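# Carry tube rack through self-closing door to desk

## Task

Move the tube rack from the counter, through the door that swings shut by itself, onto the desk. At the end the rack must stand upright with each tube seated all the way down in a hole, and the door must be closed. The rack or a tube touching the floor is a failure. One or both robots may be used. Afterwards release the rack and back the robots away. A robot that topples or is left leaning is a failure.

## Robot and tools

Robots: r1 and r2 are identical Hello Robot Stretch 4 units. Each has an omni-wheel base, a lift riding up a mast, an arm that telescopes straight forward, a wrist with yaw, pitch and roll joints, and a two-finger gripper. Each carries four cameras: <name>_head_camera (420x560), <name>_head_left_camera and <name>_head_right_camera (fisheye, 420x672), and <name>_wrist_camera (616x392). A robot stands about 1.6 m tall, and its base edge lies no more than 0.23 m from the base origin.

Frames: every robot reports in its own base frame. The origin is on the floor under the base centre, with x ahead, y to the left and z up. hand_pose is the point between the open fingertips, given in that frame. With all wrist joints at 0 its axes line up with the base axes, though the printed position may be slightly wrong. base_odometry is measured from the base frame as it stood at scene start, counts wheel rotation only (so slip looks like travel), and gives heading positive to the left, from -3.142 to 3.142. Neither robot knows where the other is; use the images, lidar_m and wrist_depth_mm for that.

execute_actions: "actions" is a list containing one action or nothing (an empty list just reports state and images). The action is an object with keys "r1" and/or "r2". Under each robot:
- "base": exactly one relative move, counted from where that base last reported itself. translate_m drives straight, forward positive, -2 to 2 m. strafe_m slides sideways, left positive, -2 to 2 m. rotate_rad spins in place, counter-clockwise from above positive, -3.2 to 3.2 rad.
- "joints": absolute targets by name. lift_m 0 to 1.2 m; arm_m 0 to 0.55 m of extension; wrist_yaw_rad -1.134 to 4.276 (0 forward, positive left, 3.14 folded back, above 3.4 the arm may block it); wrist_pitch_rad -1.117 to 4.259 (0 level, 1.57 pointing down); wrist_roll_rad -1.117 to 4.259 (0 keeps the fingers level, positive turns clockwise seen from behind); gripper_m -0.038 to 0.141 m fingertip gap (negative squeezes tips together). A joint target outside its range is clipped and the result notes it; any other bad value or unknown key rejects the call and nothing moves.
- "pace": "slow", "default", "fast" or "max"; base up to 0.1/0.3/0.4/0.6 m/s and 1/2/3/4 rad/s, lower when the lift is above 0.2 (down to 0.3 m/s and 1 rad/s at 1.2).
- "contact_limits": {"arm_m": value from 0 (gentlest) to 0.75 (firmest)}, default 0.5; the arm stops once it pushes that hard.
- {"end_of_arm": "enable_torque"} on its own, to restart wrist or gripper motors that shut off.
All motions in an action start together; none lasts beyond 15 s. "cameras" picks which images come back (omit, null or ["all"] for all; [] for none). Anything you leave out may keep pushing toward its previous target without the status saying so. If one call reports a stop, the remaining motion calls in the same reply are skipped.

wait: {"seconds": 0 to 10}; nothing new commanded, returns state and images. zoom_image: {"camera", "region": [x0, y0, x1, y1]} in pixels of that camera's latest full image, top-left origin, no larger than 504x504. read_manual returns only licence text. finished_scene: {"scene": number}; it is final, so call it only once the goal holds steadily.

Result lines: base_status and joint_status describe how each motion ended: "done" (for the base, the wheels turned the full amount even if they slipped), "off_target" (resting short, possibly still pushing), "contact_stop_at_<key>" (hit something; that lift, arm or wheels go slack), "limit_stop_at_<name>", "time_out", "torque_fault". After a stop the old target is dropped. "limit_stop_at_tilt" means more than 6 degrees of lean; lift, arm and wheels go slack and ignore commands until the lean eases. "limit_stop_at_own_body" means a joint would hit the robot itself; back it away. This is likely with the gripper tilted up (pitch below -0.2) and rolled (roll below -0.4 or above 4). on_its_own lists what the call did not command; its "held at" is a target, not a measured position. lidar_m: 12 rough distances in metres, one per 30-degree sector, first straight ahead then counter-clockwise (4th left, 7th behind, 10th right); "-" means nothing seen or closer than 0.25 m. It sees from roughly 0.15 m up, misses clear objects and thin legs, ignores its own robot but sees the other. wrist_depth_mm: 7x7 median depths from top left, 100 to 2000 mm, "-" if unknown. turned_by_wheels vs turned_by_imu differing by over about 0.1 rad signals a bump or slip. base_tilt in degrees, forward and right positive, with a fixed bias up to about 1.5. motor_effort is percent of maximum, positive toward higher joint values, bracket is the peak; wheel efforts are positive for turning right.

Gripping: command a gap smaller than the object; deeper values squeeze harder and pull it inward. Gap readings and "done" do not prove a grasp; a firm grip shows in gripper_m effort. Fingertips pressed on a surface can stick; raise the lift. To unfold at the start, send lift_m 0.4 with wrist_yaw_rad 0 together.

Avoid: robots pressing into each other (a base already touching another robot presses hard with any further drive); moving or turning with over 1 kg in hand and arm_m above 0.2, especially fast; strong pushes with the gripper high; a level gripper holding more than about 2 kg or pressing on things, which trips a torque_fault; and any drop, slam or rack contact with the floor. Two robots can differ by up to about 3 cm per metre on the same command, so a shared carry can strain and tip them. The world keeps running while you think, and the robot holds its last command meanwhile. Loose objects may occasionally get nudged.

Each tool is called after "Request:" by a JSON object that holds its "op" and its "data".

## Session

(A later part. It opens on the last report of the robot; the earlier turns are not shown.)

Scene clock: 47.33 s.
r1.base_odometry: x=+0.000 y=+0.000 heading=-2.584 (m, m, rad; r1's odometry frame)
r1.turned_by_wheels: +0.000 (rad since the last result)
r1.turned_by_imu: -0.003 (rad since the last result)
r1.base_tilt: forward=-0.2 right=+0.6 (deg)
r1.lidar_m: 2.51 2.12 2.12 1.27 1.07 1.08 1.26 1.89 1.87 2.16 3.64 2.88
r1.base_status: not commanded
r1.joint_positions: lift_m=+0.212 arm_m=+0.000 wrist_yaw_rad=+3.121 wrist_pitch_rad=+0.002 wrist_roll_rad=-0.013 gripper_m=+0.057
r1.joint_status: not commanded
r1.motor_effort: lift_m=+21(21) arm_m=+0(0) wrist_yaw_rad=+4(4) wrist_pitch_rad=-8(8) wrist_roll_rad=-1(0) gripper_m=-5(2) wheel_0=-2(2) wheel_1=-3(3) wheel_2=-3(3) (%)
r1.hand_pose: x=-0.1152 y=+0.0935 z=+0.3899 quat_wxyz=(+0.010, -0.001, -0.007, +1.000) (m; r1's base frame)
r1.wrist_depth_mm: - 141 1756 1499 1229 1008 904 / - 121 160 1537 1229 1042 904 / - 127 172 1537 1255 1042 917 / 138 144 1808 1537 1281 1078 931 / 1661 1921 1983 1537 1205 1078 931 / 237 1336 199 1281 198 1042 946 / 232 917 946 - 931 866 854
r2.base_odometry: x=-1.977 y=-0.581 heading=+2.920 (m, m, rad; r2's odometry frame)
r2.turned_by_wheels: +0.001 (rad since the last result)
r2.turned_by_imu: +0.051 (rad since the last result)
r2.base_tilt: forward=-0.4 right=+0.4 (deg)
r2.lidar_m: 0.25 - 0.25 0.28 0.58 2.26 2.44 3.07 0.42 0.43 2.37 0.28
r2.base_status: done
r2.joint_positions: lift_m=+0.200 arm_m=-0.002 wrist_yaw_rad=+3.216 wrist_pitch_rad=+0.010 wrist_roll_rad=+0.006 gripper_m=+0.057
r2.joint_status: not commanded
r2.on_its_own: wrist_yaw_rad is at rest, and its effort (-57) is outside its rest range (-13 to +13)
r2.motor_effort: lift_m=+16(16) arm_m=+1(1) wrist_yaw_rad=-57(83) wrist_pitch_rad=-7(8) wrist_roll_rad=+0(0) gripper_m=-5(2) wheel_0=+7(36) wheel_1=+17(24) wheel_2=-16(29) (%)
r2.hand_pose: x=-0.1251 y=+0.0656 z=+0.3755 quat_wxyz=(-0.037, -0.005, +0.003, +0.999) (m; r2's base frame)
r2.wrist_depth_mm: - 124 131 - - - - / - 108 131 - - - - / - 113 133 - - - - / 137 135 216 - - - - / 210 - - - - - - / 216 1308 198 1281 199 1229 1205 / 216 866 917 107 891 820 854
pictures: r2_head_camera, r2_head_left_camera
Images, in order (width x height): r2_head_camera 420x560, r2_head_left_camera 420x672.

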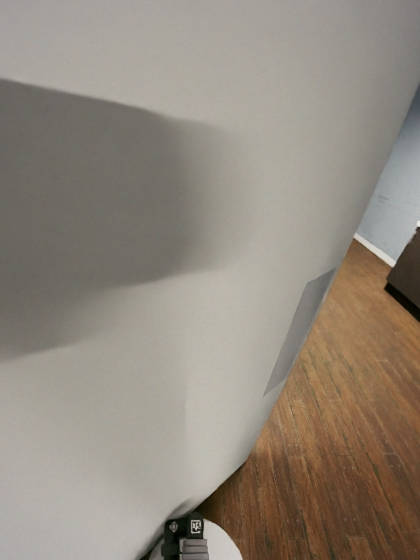

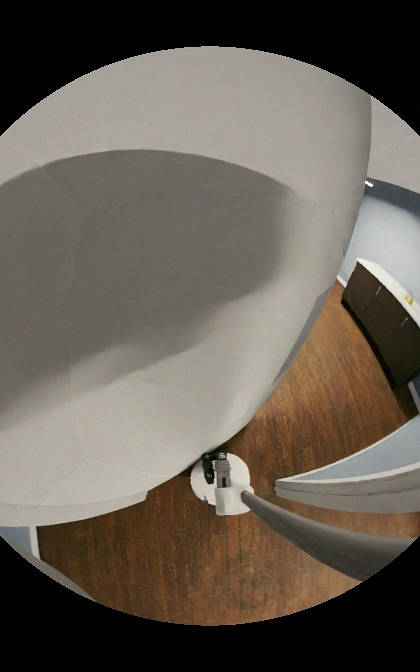

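Request:
{"op": "execute_actions", "data": {"actions": [{"r2":{"base":{"rotate_rad":-1.62},"pace":"slow"}}], "cameras": []}}

Request:
{"op": "execute_actions", "data": {"actions": [{"r2":{"base":{"strafe_m":0.4},"pace":"slow"}}], "cameras": ["r2_head_left_camera","r2_head_right_camera"]}}

Scene clock: 52.30 s.
r1.base_odometry: x=+0.000 y=+0.000 heading=-2.584 (m, m, rad; r1's odometry frame)
r1.turned_by_wheels: +0.000 (rad since the last result)
r1.turned_by_imu: -0.002 (rad since the last result)
r1.base_tilt: forward=-0.2 right=+0.6 (deg)
r1.lidar_m: 2.49 2.10 2.12 1.27 1.07 1.08 1.26 1.87 1.87 2.16 3.64 2.85
r1.base_status: not commanded
r1.joint_positions: lift_m=+0.212 arm_m=+0.000 wrist_yaw_rad=+3.121 wrist_pitch_rad=+0.002 wrist_roll_rad=-0.013 gripper_m=+0.057
r1.joint_status: not commanded
r1.motor_effort: lift_m=+21(21) arm_m=+0(0) wrist_yaw_rad=+3(4) wrist_pitch_rad=-8(10) wrist_roll_rad=-1(0) gripper_m=-5(6) wheel_0=-2(2) wheel_1=-3(3) wheel_2=-2(2) (%)
r1.hand_pose: x=-0.1152 y=+0.0935 z=+0.3899 quat_wxyz=(+0.010, -0.001, -0.007, +1.000) (m; r1's base frame)
r1.wrist_depth_mm: - 141 1708 1499 1229 1042 904 / - 121 161 1499 1255 1060 917 / - 127 172 1537 1255 1060 917 / 138 144 1756 1576 1255 1060 917 / 1661 1863 1921 1537 1205 1078 931 / 239 1366 199 1281 198 1025 931 / 233 904 946 - 931 854 866
r2.base_odometry: x=-1.976 y=-0.580 heading=+1.302 (m, m, rad; r2's odometry frame)
r2.turned_by_wheels: -1.618 (rad since the last result)
r2.turned_by_imu: -1.653 (rad since the last result)
r2.base_tilt: forward=-0.2 right=+0.4 (deg)
r2.lidar_m: 0.41 2.33 0.34 0.25 - 0.25 0.25 0.57 2.25 2.24 3.16 0.42
r2.base_status: done
r2.joint_positions: lift_m=+0.200 arm_m=-0.002 wrist_yaw_rad=+3.197 wrist_pitch_rad=+0.010 wrist_roll_rad=+0.006 gripper_m=+0.057
r2.joint_status: not commanded
r2.motor_effort: lift_m=+16(16) arm_m=+0(1) wrist_yaw_rad=-3(57) wrist_pitch_rad=-7(8) wrist_roll_rad=+0(0) gripper_m=-5(2) wheel_0=-13(21) wheel_1=+23(31) wheel_2=+14(14) (%)
r2.hand_pose: x=-0.1237 y=+0.0713 z=+0.3755 quat_wxyz=(-0.028, -0.005, +0.003, +1.000) (m; r2's base frame)
r2.wrist_depth_mm: - 131 132 357 271 219 191 / - 112 132 357 273 221 191 / - 116 139 349 277 222 192 / 137 135 260 370 279 224 193 / 214 1921 492 375 264 226 195 / 224 1229 198 379 200 227 196 / 222 707 627 107 278 216 198
pictures: none
No camera images: the call's "cameras" was empty. Leave "cameras" out to get every camera's image.

Scene clock: 57.43 s.
r1.base_odometry: x=+0.000 y=+0.000 heading=-2.584 (m, m, rad; r1's odometry frame)
r1.turned_by_wheels: +0.000 (rad since the last result)
r1.turned_by_imu: -0.002 (rad since the last result)
r1.base_tilt: forward=-0.2 right=+0.6 (deg)
r1.lidar_m: 2.50 2.11 2.12 1.28 1.09 1.07 1.24 1.87 1.86 2.16 3.64 2.86
r1.base_status: not commanded
r1.joint_positions: lift_m=+0.212 arm_m=+0.000 wrist_yaw_rad=+3.121 wrist_pitch_rad=+0.002 wrist_roll_rad=-0.013 gripper_m=+0.057
r1.joint_status: not commanded
r1.motor_effort: lift_m=+21(21) arm_m=+0(0) wrist_yaw_rad=+3(4) wrist_pitch_rad=-10(10) wrist_roll_rad=+1(0) gripper_m=-7(6) wheel_0=-2(2) wheel_1=-3(3) wheel_2=-3(2) (%)
r1.hand_pose: x=-0.1152 y=+0.0935 z=+0.3899 quat_wxyz=(+0.010, -0.001, -0.007, +1.000) (m; r1's base frame)
r1.wrist_depth_mm: - 140 1708 1499 1205 1042 891 / - 121 160 1537 1255 1042 917 / - 127 172 1537 1255 1060 917 / 138 144 1808 1576 1255 1078 917 / 1661 1921 1983 1499 1205 1060 931 / 239 1336 199 1281 198 1008 931 / 233 904 960 - 931 878 866
r2.base_odometry: x=-2.361 y=-0.473 heading=+1.302 (m, m, rad; r2's odometry frame)
r2.turned_by_wheels: +0.000 (rad since the last result)
r2.turned_by_imu: +0.134 (rad since the last result)
r2.base_tilt: forward=-0.2 right=+0.4 (deg)
r2.lidar_m: 2.28 2.45 4.25 0.25 0.25 - 0.25 0.32 2.58 4.55 0.60 0.69
r2.base_status: done
r2.joint_positions: lift_m=+0.200 arm_m=-0.002 wrist_yaw_rad=+3.197 wrist_pitch_rad=+0.010 wrist_roll_rad=+0.006 gripper_m=+0.057
r2.joint_status: not commanded
r2.motor_effort: lift_m=+16(16) arm_m=+0(0) wrist_yaw_rad=-4(1) wrist_pitch_rad=-7(7) wrist_roll_rad=+0(1) gripper_m=-5(6) wheel_0=-14(30) wheel_1=+6(32) wheel_2=+8(10) (%)
r2.hand_pose: x=-0.1237 y=+0.0713 z=+0.3755 quat_wxyz=(-0.028, -0.005, +0.003, +1.000) (m; r2's base frame)
r2.wrist_depth_mm: - 131 132 300 256 222 201 / - 112 133 303 258 224 203 / - 116 139 300 260 226 204 / 137 135 260 309 263 228 206 / 215 496 362 312 254 229 207 / 223 500 198 315 198 230 209 / 222 462 407 107 265 224 210
pictures: r2_head_left_camera, r2_head_right_camera
Images, in order (width x height): r2_head_left_camera 420x672, r2_head_right_camera 420x672.

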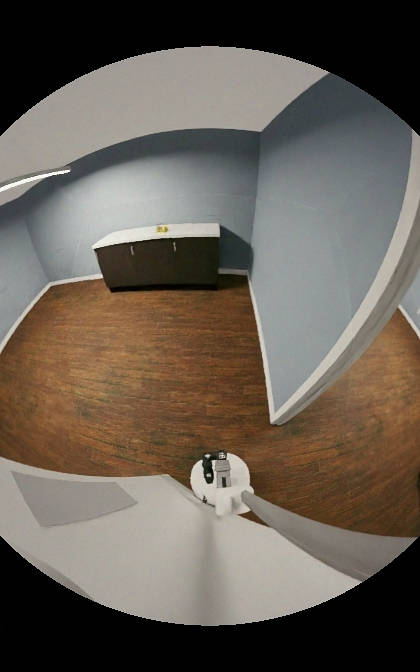

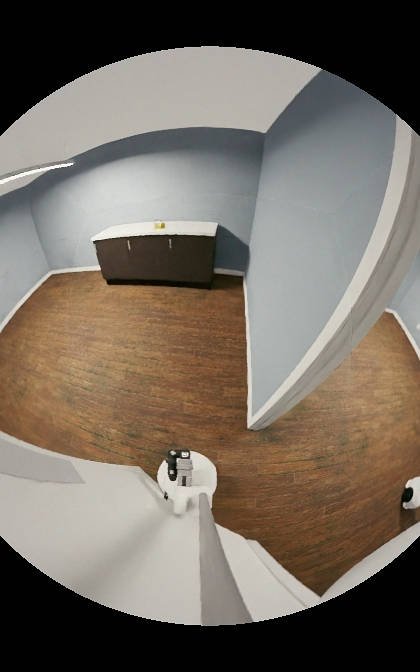

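Request:
{"op": "execute_actions", "data": {"actions": [{"r2":{"base":{"strafe_m":0.3},"pace":"slow"}}], "cameras": []}}

Request:
{"op": "execute_actions", "data": {"actions": [{"r2":{"base":{"translate_m":-0.25},"pace":"slow"}}], "cameras": ["r2_head_left_camera","r2_head_right_camera","r1_head_camera"]}}

Scene clock: 64.37 s.
r1.base_odometry: x=+0.000 y=+0.000 heading=-2.584 (m, m, rad; r1's odometry frame)
r1.turned_by_wheels: +0.000 (rad since the last result)
r1.turned_by_imu: -0.003 (rad since the last result)
r1.base_tilt: forward=-0.2 right=+0.6 (deg)
r1.lidar_m: 2.48 2.12 2.11 1.28 1.08 1.08 1.25 1.87 1.87 2.15 3.64 2.88
r1.base_status: not commanded
r1.joint_positions: lift_m=+0.212 arm_m=+0.000 wrist_yaw_rad=+3.121 wrist_pitch_rad=+0.002 wrist_roll_rad=-0.013 gripper_m=+0.057
r1.joint_status: not commanded
r1.motor_effort: lift_m=+21(21) arm_m=+0(0) wrist_yaw_rad=+4(4) wrist_pitch_rad=-8(9) wrist_roll_rad=+0(0) gripper_m=-4(5) wheel_0=-2(2) wheel_1=-3(3) wheel_2=-2(3) (%)
r1.hand_pose: x=-0.1152 y=+0.0935 z=+0.3899 quat_wxyz=(+0.010, -0.001, -0.007, +1.000) (m; r1's base frame)
r1.wrist_depth_mm: - 141 1756 1537 1255 1042 904 / - 121 161 1499 1229 1042 904 / - 127 173 1576 1229 1042 917 / 138 144 1808 1537 1281 1060 917 / 1661 1921 1921 1499 1205 1060 931 / 239 1336 199 1308 198 1025 946 / 233 917 946 - 931 854 878
r2.base_odometry: x=-2.650 y=-0.394 heading=+1.302 (m, m, rad; r2's odometry frame)
r2.turned_by_wheels: +0.000 (rad since the last result)
r2.turned_by_imu: +0.240 (rad since the last result)
r2.base_tilt: forward=-0.1 right=+0.4 (deg)
r2.lidar_m: 2.37 2.85 3.93 0.25 0.25 - 0.25 0.33 2.76 4.80 0.85 1.53
r2.base_status: done
r2.joint_positions: lift_m=+0.200 arm_m=-0.002 wrist_yaw_rad=+3.197 wrist_pitch_rad=+0.010 wrist_roll_rad=+0.006 gripper_m=+0.057
r2.joint_status: not commanded
r2.motor_effort: lift_m=+16(16) arm_m=+0(0) wrist_yaw_rad=-2(3) wrist_pitch_rad=-7(8) wrist_roll_rad=+0(0) gripper_m=-1(2) wheel_0=-11(20) wheel_1=+6(15) wheel_2=+7(7) (%)
r2.hand_pose: x=-0.1237 y=+0.0713 z=+0.3755 quat_wxyz=(-0.028, -0.005, +0.003, +1.000) (m; r2's base frame)
r2.wrist_depth_mm: - 131 133 301 256 223 202 / - 112 133 303 258 224 204 / - 116 139 301 260 227 205 / 137 135 260 309 263 229 206 / 215 492 362 314 255 229 208 / 224 500 198 315 199 231 209 / 222 462 407 107 265 225 211
pictures: none
No camera images: the call's "cameras" was empty. Leave "cameras" out to get every camera's image.

Scene clock: 68.13 s.
r1.base_odometry: x=+0.000 y=+0.000 heading=-2.584 (m, m, rad; r1's odometry frame)
r1.turned_by_wheels: +0.000 (rad since the last result)
r1.turned_by_imu: -0.002 (rad since the last result)
r1.base_tilt: forward=-0.2 right=+0.6 (deg)
r1.lidar_m: 2.48 2.10 2.12 1.27 1.07 1.06 1.27 1.87 1.87 2.13 3.63 2.87
r1.base_status: not commanded
r1.joint_positions: lift_m=+0.212 arm_m=+0.000 wrist_yaw_rad=+3.121 wrist_pitch_rad=+0.002 wrist_roll_rad=-0.013 gripper_m=+0.057
r1.joint_status: not commanded
r1.motor_effort: lift_m=+21(21) arm_m=+0(0) wrist_yaw_rad=+2(3) wrist_pitch_rad=-8(8) wrist_roll_rad=-1(1) gripper_m=-3(4) wheel_0=-2(2) wheel_1=-3(3) wheel_2=-2(2) (%)
r1.hand_pose: x=-0.1152 y=+0.0935 z=+0.3899 quat_wxyz=(+0.010, -0.001, -0.007, +1.000) (m; r1's base frame)
r1.wrist_depth_mm: - 141 1661 1499 1205 1042 904 / - 121 160 1499 1229 1042 904 / - 127 172 1499 1255 1060 917 / 138 144 1756 1537 1281 1042 917 / 1661 1863 1921 1537 1229 1078 946 / 238 1336 199 1308 198 1042 931 / 233 917 931 - 917 854 866
r2.base_odometry: x=-2.717 y=-0.634 heading=+1.301 (m, m, rad; r2's odometry frame)
r2.turned_by_wheels: +0.000 (rad since the last result)
r2.turned_by_imu: -0.093 (rad since the last result)
r2.base_tilt: forward=-0.2 right=+0.3 (deg)
r2.lidar_m: 2.59 2.99 4.00 3.12 0.25 0.25 - 0.25 0.35 4.75 0.98 1.23
r2.base_status: done
r2.joint_positions: lift_m=+0.200 arm_m=-0.002 wrist_yaw_rad=+3.197 wrist_pitch_rad=+0.010 wrist_roll_rad=+0.006 gripper_m=+0.057
r2.joint_status: not commanded
r2.motor_effort: lift_m=+16(16) arm_m=+0(0) wrist_yaw_rad=+0(2) wrist_pitch_rad=-7(7) wrist_roll_rad=+0(0) gripper_m=-5(4) wheel_0=-5(11) wheel_1=-8(15) wheel_2=+9(13) (%)
r2.hand_pose: x=-0.1237 y=+0.0713 z=+0.3755 quat_wxyz=(-0.028, -0.005, +0.003, +1.000) (m; r2's base frame)
r2.wrist_depth_mm: - 131 132 301 286 272 260 / - 112 133 304 287 273 264 / - 116 139 304 290 276 265 / 137 135 260 307 293 277 266 / 216 349 325 310 291 279 267 / 223 353 198 312 199 281 271 / 222 349 340 107 298 279 272
pictures: r1_head_camera, r2_head_left_camera, r2_head_right_camera
Images, in order (width x height): r1_head_camera 420x560, r2_head_left_camera 420x672, r2_head_right_camera 420x672.

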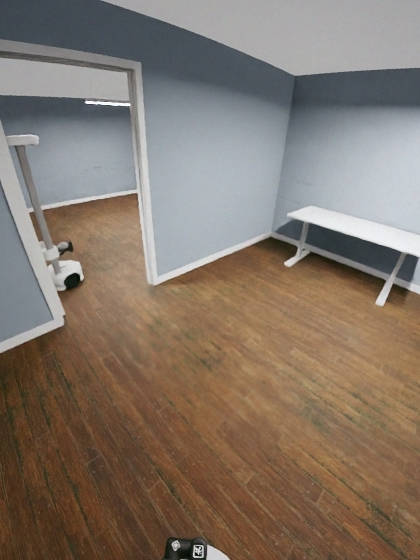

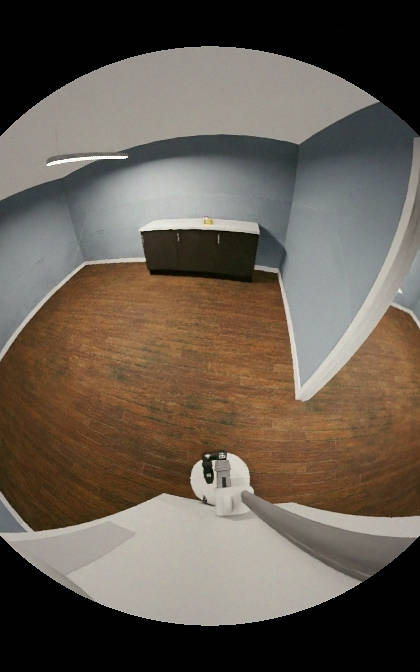

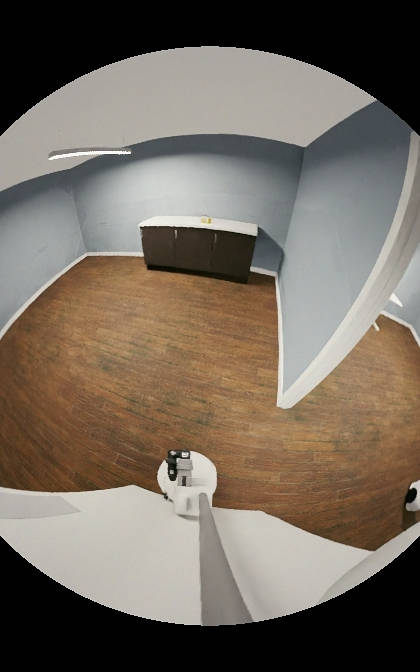

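Request:
{"op": "execute_actions", "data": {"actions": [{"r2":{"base":{"strafe_m":0.12},"pace":"slow"}}], "cameras": []}}

Request:
{"op": "execute_actions", "data": {"actions": [{"r2":{"base":{"translate_m":-0.2},"pace":"slow"},"r1":{"base":{"rotate_rad":0.75}}}], "cameras": ["r2_head_left_camera","r1_head_camera","r1_head_left_camera"]}}

Scene clock: 71.83 s.
r1.base_odometry: x=+0.000 y=+0.000 heading=-2.584 (m, m, rad; r1's odometry frame)
r1.turned_by_wheels: +0.000 (rad since the last result)
r1.turned_by_imu: -0.001 (rad since the last result)
r1.base_tilt: forward=-0.2 right=+0.6 (deg)
r1.lidar_m: 2.49 2.11 2.12 1.27 1.07 1.08 1.26 1.86 1.88 2.16 3.64 2.88
r1.base_status: not commanded
r1.joint_positions: lift_m=+0.212 arm_m=+0.000 wrist_yaw_rad=+3.121 wrist_pitch_rad=+0.002 wrist_roll_rad=-0.013 gripper_m=+0.057
r1.joint_status: not commanded
r1.motor_effort: lift_m=+21(21) arm_m=+0(0) wrist_yaw_rad=+3(3) wrist_pitch_rad=-9(8) wrist_roll_rad=+0(0) gripper_m=-4(4) wheel_0=-2(2) wheel_1=-3(3) wheel_2=-2(3) (%)
r1.hand_pose: x=-0.1152 y=+0.0935 z=+0.3899 quat_wxyz=(+0.010, -0.001, -0.007, +1.000) (m; r1's base frame)
r1.wrist_depth_mm: - 141 1708 1499 1229 1042 917 / - 121 160 1537 1229 1025 904 / - 127 172 1537 1255 1042 917 / 138 144 1808 1537 1281 1060 931 / 1756 1921 1921 1499 1205 1060 931 / 240 1366 200 1308 198 1025 931 / 233 904 946 - 931 866 866
r2.base_odometry: x=-2.832 y=-0.602 heading=+1.302 (m, m, rad; r2's odometry frame)
r2.turned_by_wheels: +0.001 (rad since the last result)
r2.turned_by_imu: +0.002 (rad since the last result)
r2.base_tilt: forward=-0.3 right=+0.4 (deg)
r2.lidar_m: 2.61 3.00 3.86 3.08 0.25 0.25 - 0.25 0.36 4.85 1.07 1.41
r2.base_status: done
r2.joint_positions: lift_m=+0.200 arm_m=-0.002 wrist_yaw_rad=+3.197 wrist_pitch_rad=+0.010 wrist_roll_rad=+0.006 gripper_m=+0.057
r2.joint_status: not commanded
r2.motor_effort: lift_m=+16(16) arm_m=+0(0) wrist_yaw_rad=-1(1) wrist_pitch_rad=-7(8) wrist_roll_rad=+0(0) gripper_m=-2(2) wheel_0=-5(9) wheel_1=+7(11) wheel_2=+7(9) (%)
r2.hand_pose: x=-0.1237 y=+0.0713 z=+0.3755 quat_wxyz=(-0.028, -0.005, +0.003, +1.000) (m; r2's base frame)
r2.wrist_depth_mm: - 131 133 303 289 276 267 / - 112 133 304 291 279 270 / - 116 139 306 293 281 271 / 137 135 259 310 296 282 272 / 215 347 324 312 296 285 273 / 224 349 198 315 199 286 276 / 222 347 336 107 301 286 278
pictures: none
No camera images: the call's "cameras" was empty. Leave "cameras" out to get every camera's image.

Scene clock: 74.90 s.
r1.base_odometry: x=+0.000 y=+0.000 heading=-1.835 (m, m, rad; r1's odometry frame)
r1.turned_by_wheels: +0.749 (rad since the last result)
r1.turned_by_imu: +0.741 (rad since the last result)
r1.base_tilt: forward=-0.2 right=+0.6 (deg)
r1.lidar_m: 2.10 1.65 1.14 1.07 1.11 1.47 1.86 1.92 2.53 2.87 2.92 2.42
r1.base_status: done
r1.joint_positions: lift_m=+0.212 arm_m=+0.000 wrist_yaw_rad=+3.121 wrist_pitch_rad=+0.002 wrist_roll_rad=-0.013 gripper_m=+0.057
r1.joint_status: not commanded
r1.motor_effort: lift_m=+21(21) arm_m=+0(0) wrist_yaw_rad=+3(3) wrist_pitch_rad=-8(7) wrist_roll_rad=+1(1) gripper_m=-1(5) wheel_0=-2(6) wheel_1=-3(9) wheel_2=-2(13) (%)
r1.hand_pose: x=-0.1152 y=+0.0935 z=+0.3899 quat_wxyz=(+0.010, -0.001, -0.007, +1.000) (m; r1's base frame)
r1.wrist_depth_mm: - 141 1863 1921 1983 1921 1336 / - 121 160 1921 - 1921 1366 / - 127 172 1921 - 1983 1366 / 138 144 1983 - - 1983 1397 / 1863 1983 1983 - 1921 1808 1430 / 239 1366 199 1281 198 1182 1182 / 233 917 946 - 931 866 878
r2.base_odometry: x=-2.877 y=-0.736 heading=+1.317 (m, m, rad; r2's odometry frame)
r2.turned_by_wheels: +0.014 (rad since the last result)
r2.turned_by_imu: -0.004 (rad since the last result)
r2.base_tilt: forward=-0.2 right=+0.3 (deg)
r2.lidar_m: 2.73 3.13 3.88 2.87 0.28 0.25 - 0.25 0.27 4.85 1.15 1.42
r2.base_status: translate_m contact_stop (by the wheels' count: -0.141 of -0.200)
r2.joint_positions: lift_m=+0.200 arm_m=-0.002 wrist_yaw_rad=+3.197 wrist_pitch_rad=+0.010 wrist_roll_rad=+0.006 gripper_m=+0.057
r2.joint_status: not commanded
r2.on_its_own: the wheels are slack since a contact_stop
r2.motor_effort: lift_m=+18(18) arm_m=+0(0) wrist_yaw_rad=-1(5) wrist_pitch_rad=-7(8) wrist_roll_rad=-1(0) gripper_m=-2(4) wheel_0=+0(31) wheel_1=+0(29) wheel_2=+0(36) (%)
r2.hand_pose: x=-0.1236 y=+0.0714 z=+0.3754 quat_wxyz=(-0.028, -0.005, +0.003, +1.000) (m; r2's base frame)
r2.wrist_depth_mm: - 131 133 312 309 306 303 / - 112 133 312 309 307 306 / - 116 139 315 314 310 307 / 137 135 260 319 314 312 309 / 215 327 322 320 317 315 312 / 223 329 198 324 199 319 314 / 222 330 329 107 322 319 317
pictures: r1_head_camera, r1_head_left_camera, r2_head_left_camera
Images, in order (width x height): r1_head_camera 420x560, r1_head_left_camera 420x672, r2_head_left_camera 420x672.

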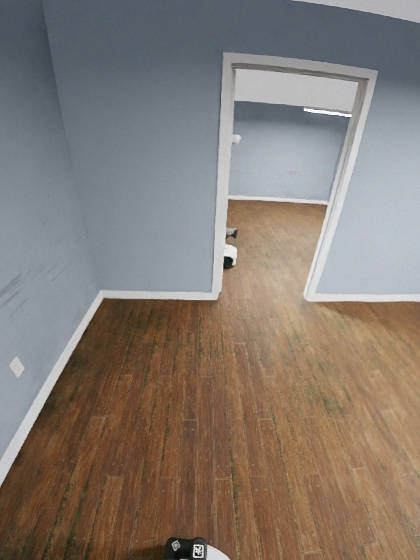

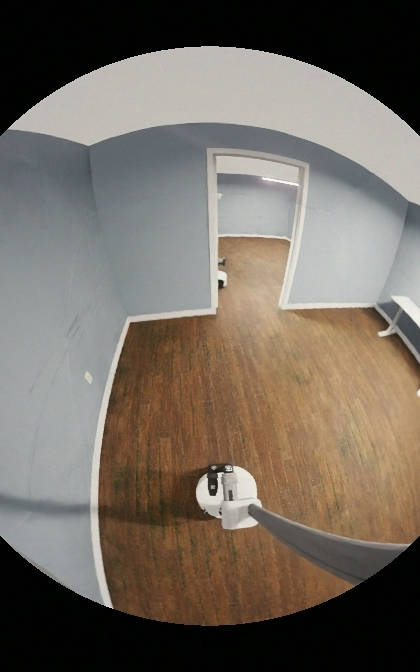

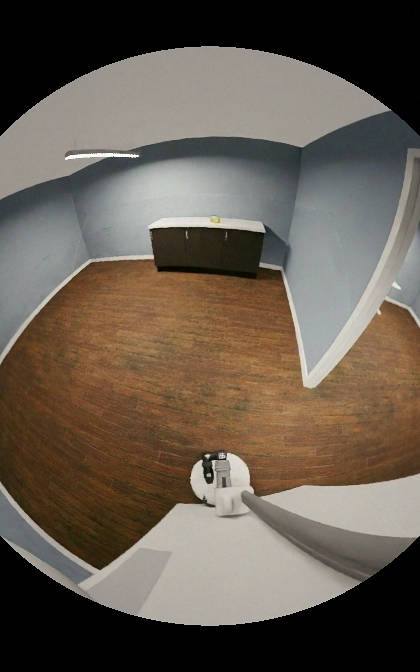

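Request:
{"op": "execute_actions", "data": {"actions": [{"r2":{"base":{"strafe_m":0.15},"pace":"slow"},"r1":{"base":{"strafe_m":-0.55}}}], "cameras": []}}

Request:
{"op": "execute_actions", "data": {"actions": [{"r1":{"base":{"translate_m":1.3},"pace":"fast"}}], "cameras": ["r2_head_left_camera","r1_head_camera","r1_head_left_camera"]}}

Scene clock: 79.93 s.
r1.base_odometry: x=-0.531 y=+0.144 heading=-1.835 (m, m, rad; r1's odometry frame)
r1.turned_by_wheels: +0.000 (rad since the last result)
r1.turned_by_imu: -0.003 (rad since the last result)
r1.base_tilt: forward=-0.2 right=+0.6 (deg)
r1.lidar_m: 2.19 2.21 1.71 1.61 1.67 1.98 1.85 1.88 2.46 2.32 2.38 2.27
r1.base_status: done
r1.joint_positions: lift_m=+0.212 arm_m=+0.000 wrist_yaw_rad=+3.121 wrist_pitch_rad=+0.002 wrist_roll_rad=-0.013 gripper_m=+0.057
r1.joint_status: not commanded
r1.motor_effort: lift_m=+21(21) arm_m=+0(0) wrist_yaw_rad=+5(4) wrist_pitch_rad=-7(8) wrist_roll_rad=-1(0) gripper_m=+0(2) wheel_0=+1(9) wheel_1=-1(10) wheel_2=-1(3) (%)
r1.hand_pose: x=-0.1152 y=+0.0935 z=+0.3899 quat_wxyz=(+0.010, -0.001, -0.007, +1.000) (m; r1's base frame)
r1.wrist_depth_mm: - 141 1863 1863 1921 1983 1921 / - 121 160 1921 1921 1983 - / - 127 172 1921 1983 - - / 138 144 1921 1921 1983 - - / 1921 1921 1983 1983 1983 - 1921 / 238 1336 199 1308 198 1182 1182 / 233 904 946 - 931 878 866
r2.base_odometry: x=-3.022 y=-0.698 heading=+1.317 (m, m, rad; r2's odometry frame)
r2.turned_by_wheels: +0.000 (rad since the last result)
r2.turned_by_imu: +0.002 (rad since the last result)
r2.base_tilt: forward=-0.3 right=+0.4 (deg)
r2.lidar_m: 2.76 3.91 3.72 2.77 1.54 0.25 - 0.25 0.27 0.80 1.26 1.65
r2.base_status: done
r2.joint_positions: lift_m=+0.200 arm_m=-0.002 wrist_yaw_rad=+3.197 wrist_pitch_rad=+0.010 wrist_roll_rad=+0.006 gripper_m=+0.057
r2.joint_status: not commanded
r2.motor_effort: lift_m=+18(18) arm_m=+0(0) wrist_yaw_rad=+1(2) wrist_pitch_rad=-8(7) wrist_roll_rad=+0(1) gripper_m=-4(6) wheel_0=-4(7) wheel_1=+6(9) wheel_2=+2(1) (%)
r2.hand_pose: x=-0.1236 y=+0.0714 z=+0.3754 quat_wxyz=(-0.028, -0.005, +0.003, +1.000) (m; r2's base frame)
r2.wrist_depth_mm: - 131 133 310 307 1255 1160 / - 112 133 312 310 1255 1205 / - 116 139 315 312 1281 1205 / 137 135 260 317 317 1281 1205 / 215 325 322 319 317 1308 1229 / 224 329 198 322 199 1229 1205 / 222 330 327 107 322 809 842
pictures: none
No camera images: the call's "cameras" was empty. Leave "cameras" out to get every camera's image.

Scene clock: 84.47 s.
r1.base_odometry: x=-0.870 y=-1.111 heading=-1.835 (m, m, rad; r1's odometry frame)
r1.turned_by_wheels: +0.000 (rad since the last result)
r1.turned_by_imu: -0.006 (rad since the last result)
r1.base_tilt: forward=-0.1 right=+0.6 (deg)
r1.lidar_m: 1.71 0.95 1.17 1.69 1.76 2.30 3.14 3.20 2.37 2.21 1.33 1.03
r1.base_status: done
r1.joint_positions: lift_m=+0.212 arm_m=+0.000 wrist_yaw_rad=+3.121 wrist_pitch_rad=+0.002 wrist_roll_rad=-0.013 gripper_m=+0.057
r1.joint_status: not commanded
r1.motor_effort: lift_m=+21(21) arm_m=+0(0) wrist_yaw_rad=+3(5) wrist_pitch_rad=-7(8) wrist_roll_rad=-2(1) gripper_m=-4(3) wheel_0=+0(7) wheel_1=+1(9) wheel_2=+1(14) (%)
r1.hand_pose: x=-0.1152 y=+0.0935 z=+0.3899 quat_wxyz=(+0.010, -0.001, -0.007, +1.000) (m; r1's base frame)
r1.wrist_depth_mm: - 141 - - - - - / - 121 160 - - - - / - 127 172 - - - - / 138 144 - - - - - / 1863 - - - 1983 - - / 239 1308 199 1308 198 1182 1182 / 232 904 946 - 931 866 878
r2.base_odometry: x=-3.022 y=-0.698 heading=+1.317 (m, m, rad; r2's odometry frame)
r2.turned_by_wheels: +0.000 (rad since the last result)
r2.turned_by_imu: +0.002 (rad since the last result)
r2.base_tilt: forward=-0.1 right=+0.4 (deg)
r2.lidar_m: 2.77 3.93 3.72 2.75 1.52 0.25 - 0.25 0.29 0.79 1.28 1.66
r2.base_status: not commanded
r2.joint_positions: lift_m=+0.200 arm_m=-0.002 wrist_yaw_rad=+3.197 wrist_pitch_rad=+0.010 wrist_roll_rad=+0.006 gripper_m=+0.057
r2.joint_status: not commanded
r2.motor_effort: lift_m=+18(18) arm_m=+0(0) wrist_yaw_rad=-2(2) wrist_pitch_rad=-7(8) wrist_roll_rad=+0(0) gripper_m=-2(6) wheel_0=-4(4) wheel_1=+6(6) wheel_2=+2(2) (%)
r2.hand_pose: x=-0.1236 y=+0.0714 z=+0.3754 quat_wxyz=(-0.028, -0.005, +0.003, +1.000) (m; r2's base frame)
r2.wrist_depth_mm: - 131 133 310 309 1229 1182 / - 112 133 314 310 1255 1205 / - 116 139 314 314 1281 1229 / 137 135 259 317 315 1308 1229 / 215 325 322 320 317 1308 1229 / 224 327 198 322 199 1205 1205 / 222 330 329 107 324 820 854
pictures: r1_head_camera, r1_head_left_camera, r2_head_left_camera
Images, in order (width x height): r1_head_camera 420x560, r1_head_left_camera 420x672, r2_head_left_camera 420x672.

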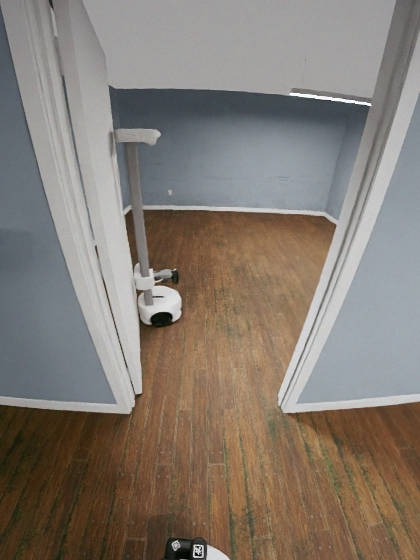

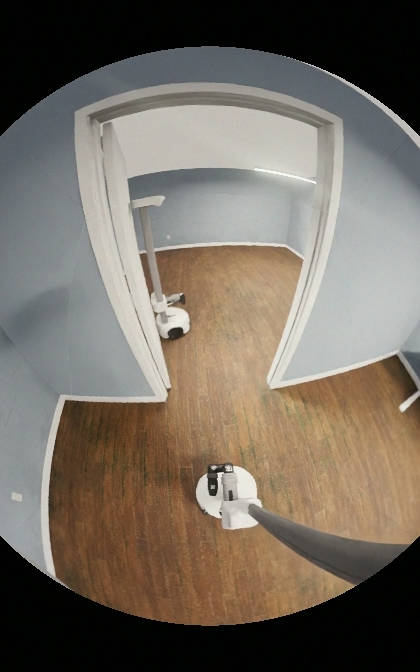

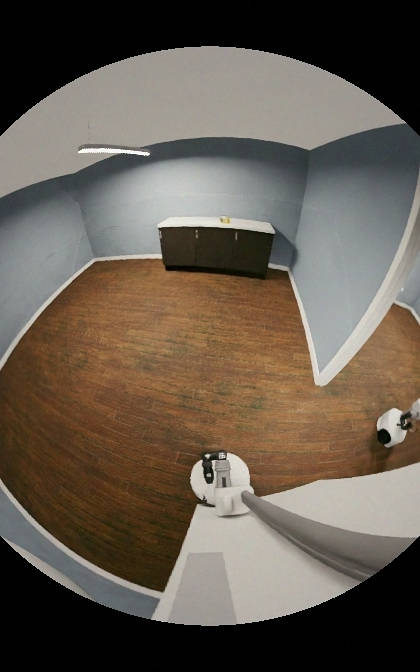

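Request:
{"op": "execute_actions", "data": {"actions": [{"r1":{"base":{"strafe_m":-0.05}}}], "cameras": []}}

Request:
{"op": "execute_actions", "data": {"actions": [{"r1":{"base":{"translate_m":1.3}}}], "cameras": ["r1_head_camera","r1_head_left_camera","r1_head_right_camera"]}}

Scene clock: 88.47 s.
r1.base_odometry: x=-0.918 y=-1.098 heading=-1.835 (m, m, rad; r1's odometry frame)
r1.turned_by_wheels: +0.000 (rad since the last result)
r1.turned_by_imu: -0.002 (rad since the last result)
r1.base_tilt: forward=-0.2 right=+0.6 (deg)
r1.lidar_m: 1.74 0.99 1.16 1.75 1.81 2.37 3.14 3.21 2.32 2.16 1.33 0.99
r1.base_status: done
r1.joint_positions: lift_m=+0.212 arm_m=+0.000 wrist_yaw_rad=+3.121 wrist_pitch_rad=+0.002 wrist_roll_rad=-0.013 gripper_m=+0.057
r1.joint_status: not commanded
r1.motor_effort: lift_m=+21(21) arm_m=+0(0) wrist_yaw_rad=+5(3) wrist_pitch_rad=-8(7) wrist_roll_rad=+0(1) gripper_m=-4(2) wheel_0=+1(8) wheel_1=-1(8) wheel_2=+0(0) (%)
r1.hand_pose: x=-0.1152 y=+0.0935 z=+0.3899 quat_wxyz=(+0.010, -0.001, -0.007, +1.000) (m; r1's base frame)
r1.wrist_depth_mm: - 140 - - - - - / - 121 160 - - - - / - 127 172 - - - - / 138 144 - - - - - / 1863 - - - 1921 - - / 239 1336 200 1281 198 1205 1182 / 233 904 946 - 931 866 866
r2.base_odometry: x=-3.022 y=-0.698 heading=+1.317 (m, m, rad; r2's odometry frame)
r2.turned_by_wheels: +0.000 (rad since the last result)
r2.turned_by_imu: +0.002 (rad since the last result)
r2.base_tilt: forward=-0.3 right=+0.4 (deg)
r2.lidar_m: 2.76 3.92 3.74 2.79 1.53 0.25 - 0.25 0.27 0.80 1.29 1.68
r2.base_status: not commanded
r2.joint_positions: lift_m=+0.200 arm_m=-0.002 wrist_yaw_rad=+3.197 wrist_pitch_rad=+0.010 wrist_roll_rad=+0.006 gripper_m=+0.057
r2.joint_status: not commanded
r2.motor_effort: lift_m=+18(18) arm_m=+0(0) wrist_yaw_rad=+1(1) wrist_pitch_rad=-7(7) wrist_roll_rad=+0(1) gripper_m=-4(5) wheel_0=-4(4) wheel_1=+6(6) wheel_2=+2(2) (%)
r2.hand_pose: x=-0.1236 y=+0.0714 z=+0.3754 quat_wxyz=(-0.028, -0.005, +0.003, +1.000) (m; r2's base frame)
r2.wrist_depth_mm: - 131 133 310 309 1255 1182 / - 112 133 312 310 1255 1205 / - 116 139 315 314 1281 1205 / 137 135 260 317 315 1308 1229 / 215 325 322 320 315 1281 1229 / 224 327 199 322 199 1205 1182 / 222 329 329 107 322 820 854
pictures: none
No camera images: the call's "cameras" was empty. Leave "cameras" out to get every camera's image.

Scene clock: 94.27 s.
r1.base_odometry: x=-1.257 y=-2.353 heading=-1.834 (m, m, rad; r1's odometry frame)
r1.turned_by_wheels: +0.000 (rad since the last result)
r1.turned_by_imu: -0.006 (rad since the last result)
r1.base_tilt: forward=-0.2 right=+0.6 (deg)
r1.lidar_m: 4.31 0.57 0.56 0.57 0.56 2.55 - 4.55 0.52 0.94 2.31 2.97
r1.base_status: done
r1.joint_positions: lift_m=+0.212 arm_m=+0.000 wrist_yaw_rad=+3.121 wrist_pitch_rad=+0.002 wrist_roll_rad=-0.013 gripper_m=+0.057
r1.joint_status: not commanded
r1.motor_effort: lift_m=+21(21) arm_m=+0(0) wrist_yaw_rad=+4(5) wrist_pitch_rad=-9(8) wrist_roll_rad=+0(0) gripper_m=-4(1) wheel_0=+2(6) wheel_1=+2(7) wheel_2=+0(13) (%)
r1.hand_pose: x=-0.1152 y=+0.0935 z=+0.3899 quat_wxyz=(+0.010, -0.001, -0.007, +1.000) (m; r1's base frame)
r1.wrist_depth_mm: - 141 - - - - - / - 121 160 - - - - / - 127 173 - - - - / 138 144 - - - - - / 1863 - - - - - - / 239 1366 199 1281 198 1205 1182 / 233 917 931 - 931 866 866
r2.base_odometry: x=-3.022 y=-0.698 heading=+1.317 (m, m, rad; r2's odometry frame)
r2.turned_by_wheels: +0.000 (rad since the last result)
r2.turned_by_imu: +0.002 (rad since the last result)
r2.base_tilt: forward=-0.1 right=+0.3 (deg)
r2.lidar_m: 2.78 3.90 3.74 2.78 1.51 0.25 - 0.25 0.29 0.67 0.56 1.69
r2.base_status: not commanded
r2.joint_positions: lift_m=+0.200 arm_m=-0.002 wrist_yaw_rad=+3.197 wrist_pitch_rad=+0.010 wrist_roll_rad=+0.006 gripper_m=+0.057
r2.joint_status: not commanded
r2.motor_effort: lift_m=+18(18) arm_m=+0(0) wrist_yaw_rad=+1(1) wrist_pitch_rad=-7(7) wrist_roll_rad=+0(0) gripper_m=-8(1) wheel_0=-4(4) wheel_1=+6(6) wheel_2=+2(2) (%)
r2.hand_pose: x=-0.1236 y=+0.0714 z=+0.3754 quat_wxyz=(-0.028, -0.005, +0.003, +1.000) (m; r2's base frame)
r2.wrist_depth_mm: - 131 133 310 307 1229 1182 / - 112 133 312 310 1281 1205 / - 116 139 315 312 1281 1205 / 137 135 260 317 315 1281 1229 / 215 325 322 320 317 1281 1229 / 224 327 198 322 200 1229 1182 / 222 329 329 107 322 820 842
pictures: r1_head_camera, r1_head_left_camera, r1_head_right_camera
Images, in order (width x height): r1_head_camera 420x560, r1_head_left_camera 420x672, r1_head_right_camera 420x672.

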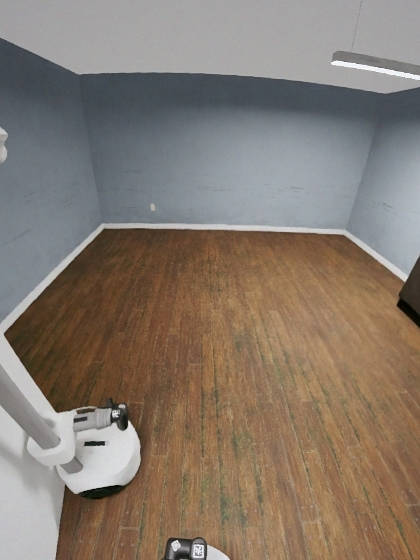

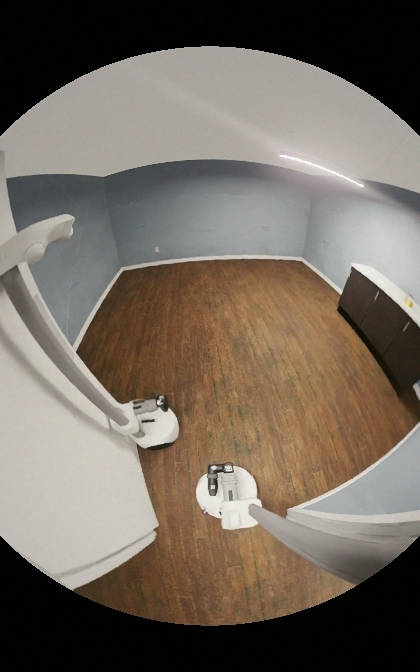

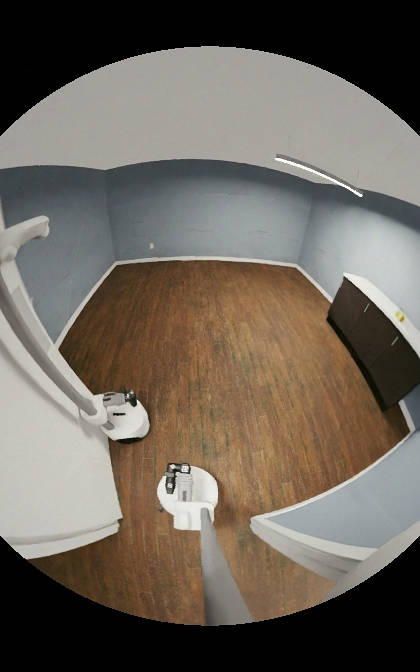

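Request:
{"op": "execute_actions", "data": {"actions": [{"r1":{"base":{"rotate_rad":-1.15}}}], "cameras": []}}

Request:
{"op": "execute_actions", "data": {"actions": [{"r1":{"base":{"translate_m":1.2},"joints":{"lift_m":0.9,"wrist_yaw_rad":0,"gripper_m":0.12}}}], "cameras": ["r1_head_camera","r1_wrist_camera"]}}

Scene clock: 97.83 s.
r1.base_odometry: x=-1.257 y=-2.353 heading=-2.984 (m, m, rad; r1's odometry frame)
r1.turned_by_wheels: -1.150 (rad since the last result)
r1.turned_by_imu: -1.140 (rad since the last result)
r1.base_tilt: forward=-0.2 right=+0.6 (deg)
r1.lidar_m: 2.28 2.80 4.33 0.59 0.56 0.58 0.57 0.71 4.42 4.47 0.51 0.72
r1.base_status: done
r1.joint_positions: lift_m=+0.212 arm_m=+0.000 wrist_yaw_rad=+3.121 wrist_pitch_rad=+0.002 wrist_roll_rad=-0.013 gripper_m=+0.057
r1.joint_status: not commanded
r1.motor_effort: lift_m=+21(21) arm_m=+0(0) wrist_yaw_rad=+4(2) wrist_pitch_rad=-9(7) wrist_roll_rad=-2(0) gripper_m=-3(2) wheel_0=+2(6) wheel_1=+2(7) wheel_2=+3(7) (%)
r1.hand_pose: x=-0.1152 y=+0.0935 z=+0.3899 quat_wxyz=(+0.010, -0.001, -0.007, +1.000) (m; r1's base frame)
r1.wrist_depth_mm: - 141 691 676 654 634 615 / - 121 160 683 668 640 621 / - 127 172 691 668 647 634 / 138 144 699 691 661 647 627 / 1921 - 768 691 668 654 634 / 238 1336 199 691 198 654 640 / 233 917 788 - 676 661 640
r2.base_odometry: x=-3.022 y=-0.698 heading=+1.317 (m, m, rad; r2's odometry frame)
r2.turned_by_wheels: +0.000 (rad since the last result)
r2.turned_by_imu: +0.001 (rad since the last result)
r2.base_tilt: forward=-0.1 right=+0.3 (deg)
r2.lidar_m: 2.77 3.89 3.73 2.77 1.52 0.25 - 0.25 0.26 0.69 0.56 1.69
r2.base_status: not commanded
r2.joint_positions: lift_m=+0.200 arm_m=-0.002 wrist_yaw_rad=+3.197 wrist_pitch_rad=+0.010 wrist_roll_rad=+0.006 gripper_m=+0.057
r2.joint_status: not commanded
r2.motor_effort: lift_m=+18(18) arm_m=+0(1) wrist_yaw_rad=+0(1) wrist_pitch_rad=-7(7) wrist_roll_rad=+0(0) gripper_m=-3(3) wheel_0=-4(4) wheel_1=+6(6) wheel_2=+2(2) (%)
r2.hand_pose: x=-0.1236 y=+0.0714 z=+0.3754 quat_wxyz=(-0.028, -0.005, +0.003, +1.000) (m; r2's base frame)
r2.wrist_depth_mm: - 131 133 310 307 1255 1182 / - 112 133 314 310 1255 1205 / - 116 139 314 314 1281 1205 / 137 135 260 319 314 1281 1229 / 215 325 322 320 317 1281 1229 / 224 329 198 322 200 1205 1182 / 222 330 329 107 322 820 842
pictures: none
No camera images: the call's "cameras" was empty. Leave "cameras" out to get every camera's image.

Scene clock: 103.33 s.
r1.base_odometry: x=-2.442 y=-2.542 heading=-2.984 (m, m, rad; r1's odometry frame)
r1.turned_by_wheels: +0.000 (rad since the last result)
r1.turned_by_imu: -0.006 (rad since the last result)
r1.base_tilt: forward=-0.2 right=+0.6 (deg)
r1.lidar_m: 1.13 1.41 3.90 3.93 3.30 1.45 1.76 0.78 0.69 0.71 0.87 1.13
r1.base_status: done
r1.joint_positions: lift_m=+0.900 arm_m=+0.000 wrist_yaw_rad=+0.000 wrist_pitch_rad=+0.002 wrist_roll_rad=-0.013 gripper_m=+0.120
r1.joint_status: all done
r1.motor_effort: lift_m=+25(28) arm_m=+0(0) wrist_yaw_rad=+2(5) wrist_pitch_rad=-8(9) wrist_roll_rad=-1(1) gripper_m=-2(4) wheel_0=+0(7) wheel_1=+1(7) wheel_2=+2(11) (%)
r1.hand_pose: x=+0.4599 y=-0.0873 z=+1.0774 quat_wxyz=(+1.000, -0.007, +0.001, +0.000) (m; r1's base frame)
r1.wrist_depth_mm: - - 1756 1618 1464 1336 1255 / - - 1808 1661 1499 1366 1281 / - - 1808 1661 1537 1397 1281 / - - 1863 1618 1499 1366 1308 / 1397 1281 1160 1138 1060 878 1255 / 1397 1229 1078 991 891 820 1281 / 1430 1281 1160 - 917 866 1281
r2.base_odometry: x=-3.022 y=-0.698 heading=+1.317 (m, m, rad; r2's odometry frame)
r2.turned_by_wheels: +0.000 (rad since the last result)
r2.turned_by_imu: +0.002 (rad since the last result)
r2.base_tilt: forward=-0.3 right=+0.3 (deg)
r2.lidar_m: 1.48 3.92 3.74 2.77 1.53 0.25 - 0.25 0.28 0.78 1.27 1.39
r2.base_status: not commanded
r2.joint_positions: lift_m=+0.200 arm_m=-0.002 wrist_yaw_rad=+3.197 wrist_pitch_rad=+0.010 wrist_roll_rad=+0.006 gripper_m=+0.057
r2.joint_status: not commanded
r2.motor_effort: lift_m=+18(18) arm_m=+0(0) wrist_yaw_rad=-1(1) wrist_pitch_rad=-8(7) wrist_roll_rad=+0(1) gripper_m=+1(5) wheel_0=-4(4) wheel_1=+6(6) wheel_2=+2(2) (%)
r2.hand_pose: x=-0.1236 y=+0.0714 z=+0.3754 quat_wxyz=(-0.028, -0.005, +0.003, +1.000) (m; r2's base frame)
r2.wrist_depth_mm: - 131 133 312 307 1255 1182 / - 112 133 312 310 1255 1205 / - 116 139 315 312 1281 1205 / 137 135 260 317 315 1281 1205 / 215 325 324 320 315 1281 1229 / 224 327 198 322 199 1229 1182 / 221 330 327 107 322 820 854
pictures: r1_head_camera, r1_wrist_camera
Images, in order (width x height): r1_head_camera 420x560, r1_wrist_camera 616x392.

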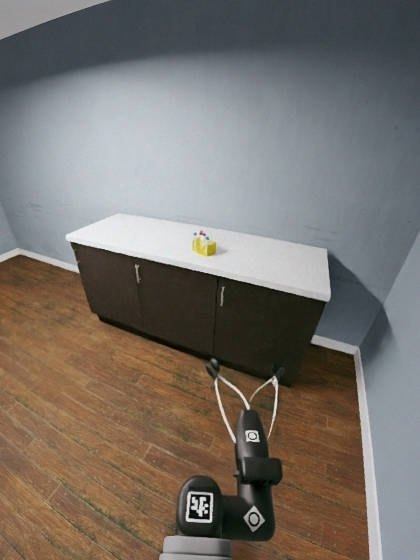

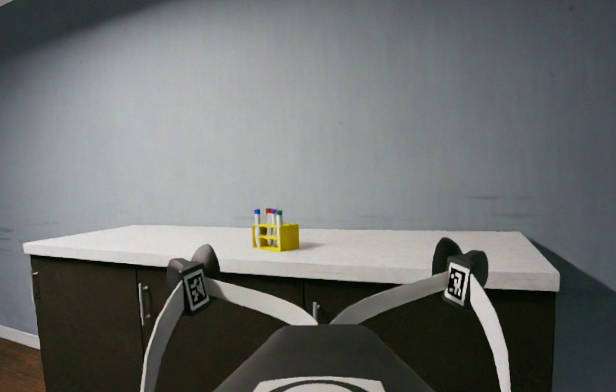

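Request:
{"op": "execute_actions", "data": {"actions": [{"r1":{"base":{"rotate_rad":-0.41},"joints":{"lift_m":1.0}}}], "cameras": []}}

Request:
{"op": "execute_actions", "data": {"actions": [{"r1":{"base":{"strafe_m":0.6}}}], "cameras": ["r1_head_camera","r1_wrist_camera"]}}

Scene clock: 109.43 s.
r1.base_odometry: x=-2.442 y=-2.542 heading=+2.890 (m, m, rad; r1's odometry frame)
r1.turned_by_wheels: -0.410 (rad since the last result)
r1.turned_by_imu: -0.408 (rad since the last result)
r1.base_tilt: forward=-0.1 right=+0.6 (deg)
r1.lidar_m: 1.14 1.16 1.52 3.91 4.03 3.17 1.45 1.75 0.74 0.69 0.72 0.95
r1.base_status: done
r1.joint_positions: lift_m=+1.000 arm_m=+0.000 wrist_yaw_rad=+0.000 wrist_pitch_rad=+0.002 wrist_roll_rad=-0.013 gripper_m=+0.120
r1.joint_status: all done
r1.motor_effort: lift_m=+25(27) arm_m=+0(0) wrist_yaw_rad=+5(2) wrist_pitch_rad=-9(7) wrist_roll_rad=+0(0) gripper_m=-2(3) wheel_0=+2(6) wheel_1=+3(6) wheel_2=-1(10) (%)
r1.hand_pose: x=+0.4599 y=-0.0874 z=+1.1774 quat_wxyz=(+1.000, -0.007, +0.001, +0.000) (m; r1's base frame)
r1.wrist_depth_mm: 1537 1499 1499 1499 1537 1205 866 / 1499 1499 1499 1499 1576 1229 854 / 1537 1499 1499 1537 1576 1255 866 / 1537 1537 1537 1576 1576 1255 878 / 1537 1537 1576 1537 1537 1060 878 / 960 960 931 960 1576 1042 891 / 946 946 960 - 1537 1281 891
r2.base_odometry: x=-3.022 y=-0.698 heading=+1.317 (m, m, rad; r2's odometry frame)
r2.turned_by_wheels: +0.000 (rad since the last result)
r2.turned_by_imu: +0.002 (rad since the last result)
r2.base_tilt: forward=-0.2 right=+0.4 (deg)
r2.lidar_m: 1.49 3.91 3.75 2.77 1.52 0.25 - 0.25 0.27 0.83 1.30 1.43
r2.base_status: not commanded
r2.joint_positions: lift_m=+0.200 arm_m=-0.002 wrist_yaw_rad=+3.197 wrist_pitch_rad=+0.010 wrist_roll_rad=+0.006 gripper_m=+0.057
r2.joint_status: not commanded
r2.motor_effort: lift_m=+18(18) arm_m=+0(0) wrist_yaw_rad=-3(4) wrist_pitch_rad=-8(8) wrist_roll_rad=+0(0) gripper_m=-4(5) wheel_0=-4(4) wheel_1=+6(6) wheel_2=+2(2) (%)
r2.hand_pose: x=-0.1236 y=+0.0714 z=+0.3754 quat_wxyz=(-0.028, -0.005, +0.003, +1.000) (m; r2's base frame)
r2.wrist_depth_mm: - 131 133 310 309 1255 1182 / - 112 133 312 310 1281 1205 / - 116 139 315 312 1281 1205 / 137 135 260 317 315 1281 1205 / 215 325 324 320 315 1281 1255 / 224 329 198 322 199 1205 1205 / 222 330 329 107 322 820 854
pictures: none
No camera images: the call's "cameras" was empty. Leave "cameras" out to get every camera's image.

Scene clock: 112.77 s.
r1.base_odometry: x=-2.592 y=-3.123 heading=+2.890 (m, m, rad; r1's odometry frame)
r1.turned_by_wheels: +0.000 (rad since the last result)
r1.turned_by_imu: -0.001 (rad since the last result)
r1.base_tilt: forward=-0.2 right=+0.6 (deg)
r1.lidar_m: 1.10 1.13 1.51 3.31 3.39 3.20 1.55 1.50 1.38 1.30 1.33 1.16
r1.base_status: done
r1.joint_positions: lift_m=+1.000 arm_m=+0.000 wrist_yaw_rad=+0.000 wrist_pitch_rad=+0.002 wrist_roll_rad=-0.013 gripper_m=+0.120
r1.joint_status: not commanded
r1.motor_effort: lift_m=+24(25) arm_m=+0(0) wrist_yaw_rad=+4(2) wrist_pitch_rad=-7(8) wrist_roll_rad=+1(0) gripper_m=-1(0) wheel_0=+1(9) wheel_1=+0(9) wheel_2=-1(1) (%)
r1.hand_pose: x=+0.4599 y=-0.0874 z=+1.1775 quat_wxyz=(+1.000, -0.007, +0.001, +0.000) (m; r1's base frame)
r1.wrist_depth_mm: 1464 1464 1464 1499 1499 1499 1499 / 1499 1464 1499 1537 1499 1499 1499 / 1499 1499 1499 1499 1499 1499 1537 / 1499 1499 1499 1537 1576 1499 1537 / 1464 1499 1537 1499 1537 1537 1537 / 976 960 904 891 904 931 946 / 904 904 917 - 917 931 946
r2.base_odometry: x=-3.022 y=-0.698 heading=+1.317 (m, m, rad; r2's odometry frame)
r2.turned_by_wheels: +0.000 (rad since the last result)
r2.turned_by_imu: +0.001 (rad since the last result)
r2.base_tilt: forward=-0.2 right=+0.2 (deg)
r2.lidar_m: 1.49 3.91 3.73 2.77 1.53 0.25 - 0.25 0.28 0.81 1.29 1.68
r2.base_status: not commanded
r2.joint_positions: lift_m=+0.200 arm_m=-0.002 wrist_yaw_rad=+3.197 wrist_pitch_rad=+0.010 wrist_roll_rad=+0.006 gripper_m=+0.057
r2.joint_status: not commanded
r2.motor_effort: lift_m=+18(18) arm_m=+0(0) wrist_yaw_rad=+0(2) wrist_pitch_rad=-7(7) wrist_roll_rad=+0(0) gripper_m=-4(4) wheel_0=-4(4) wheel_1=+6(6) wheel_2=+2(2) (%)
r2.hand_pose: x=-0.1236 y=+0.0714 z=+0.3754 quat_wxyz=(-0.028, -0.005, +0.003, +1.000) (m; r2's base frame)
r2.wrist_depth_mm: - 131 133 312 307 1255 1182 / - 112 133 312 310 1281 1205 / - 116 139 315 314 1281 1205 / 137 135 259 317 314 1281 1229 / 215 325 324 320 315 1308 1229 / 224 329 198 322 200 1229 1205 / 222 330 327 107 324 831 854
pictures: r1_head_camera, r1_wrist_camera
Images, in order (width x height): r1_head_camera 420x560, r1_wrist_camera 616x392.

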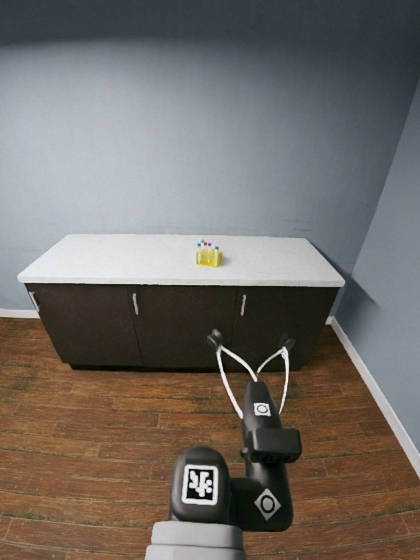

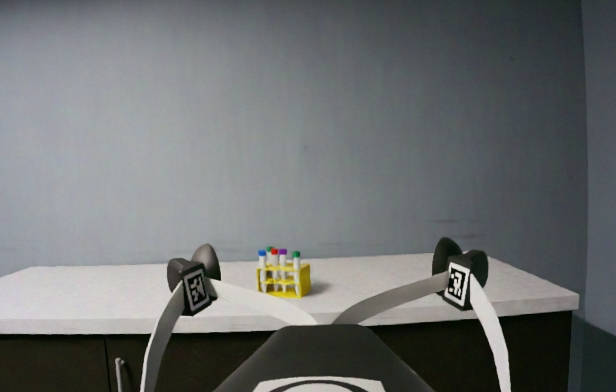

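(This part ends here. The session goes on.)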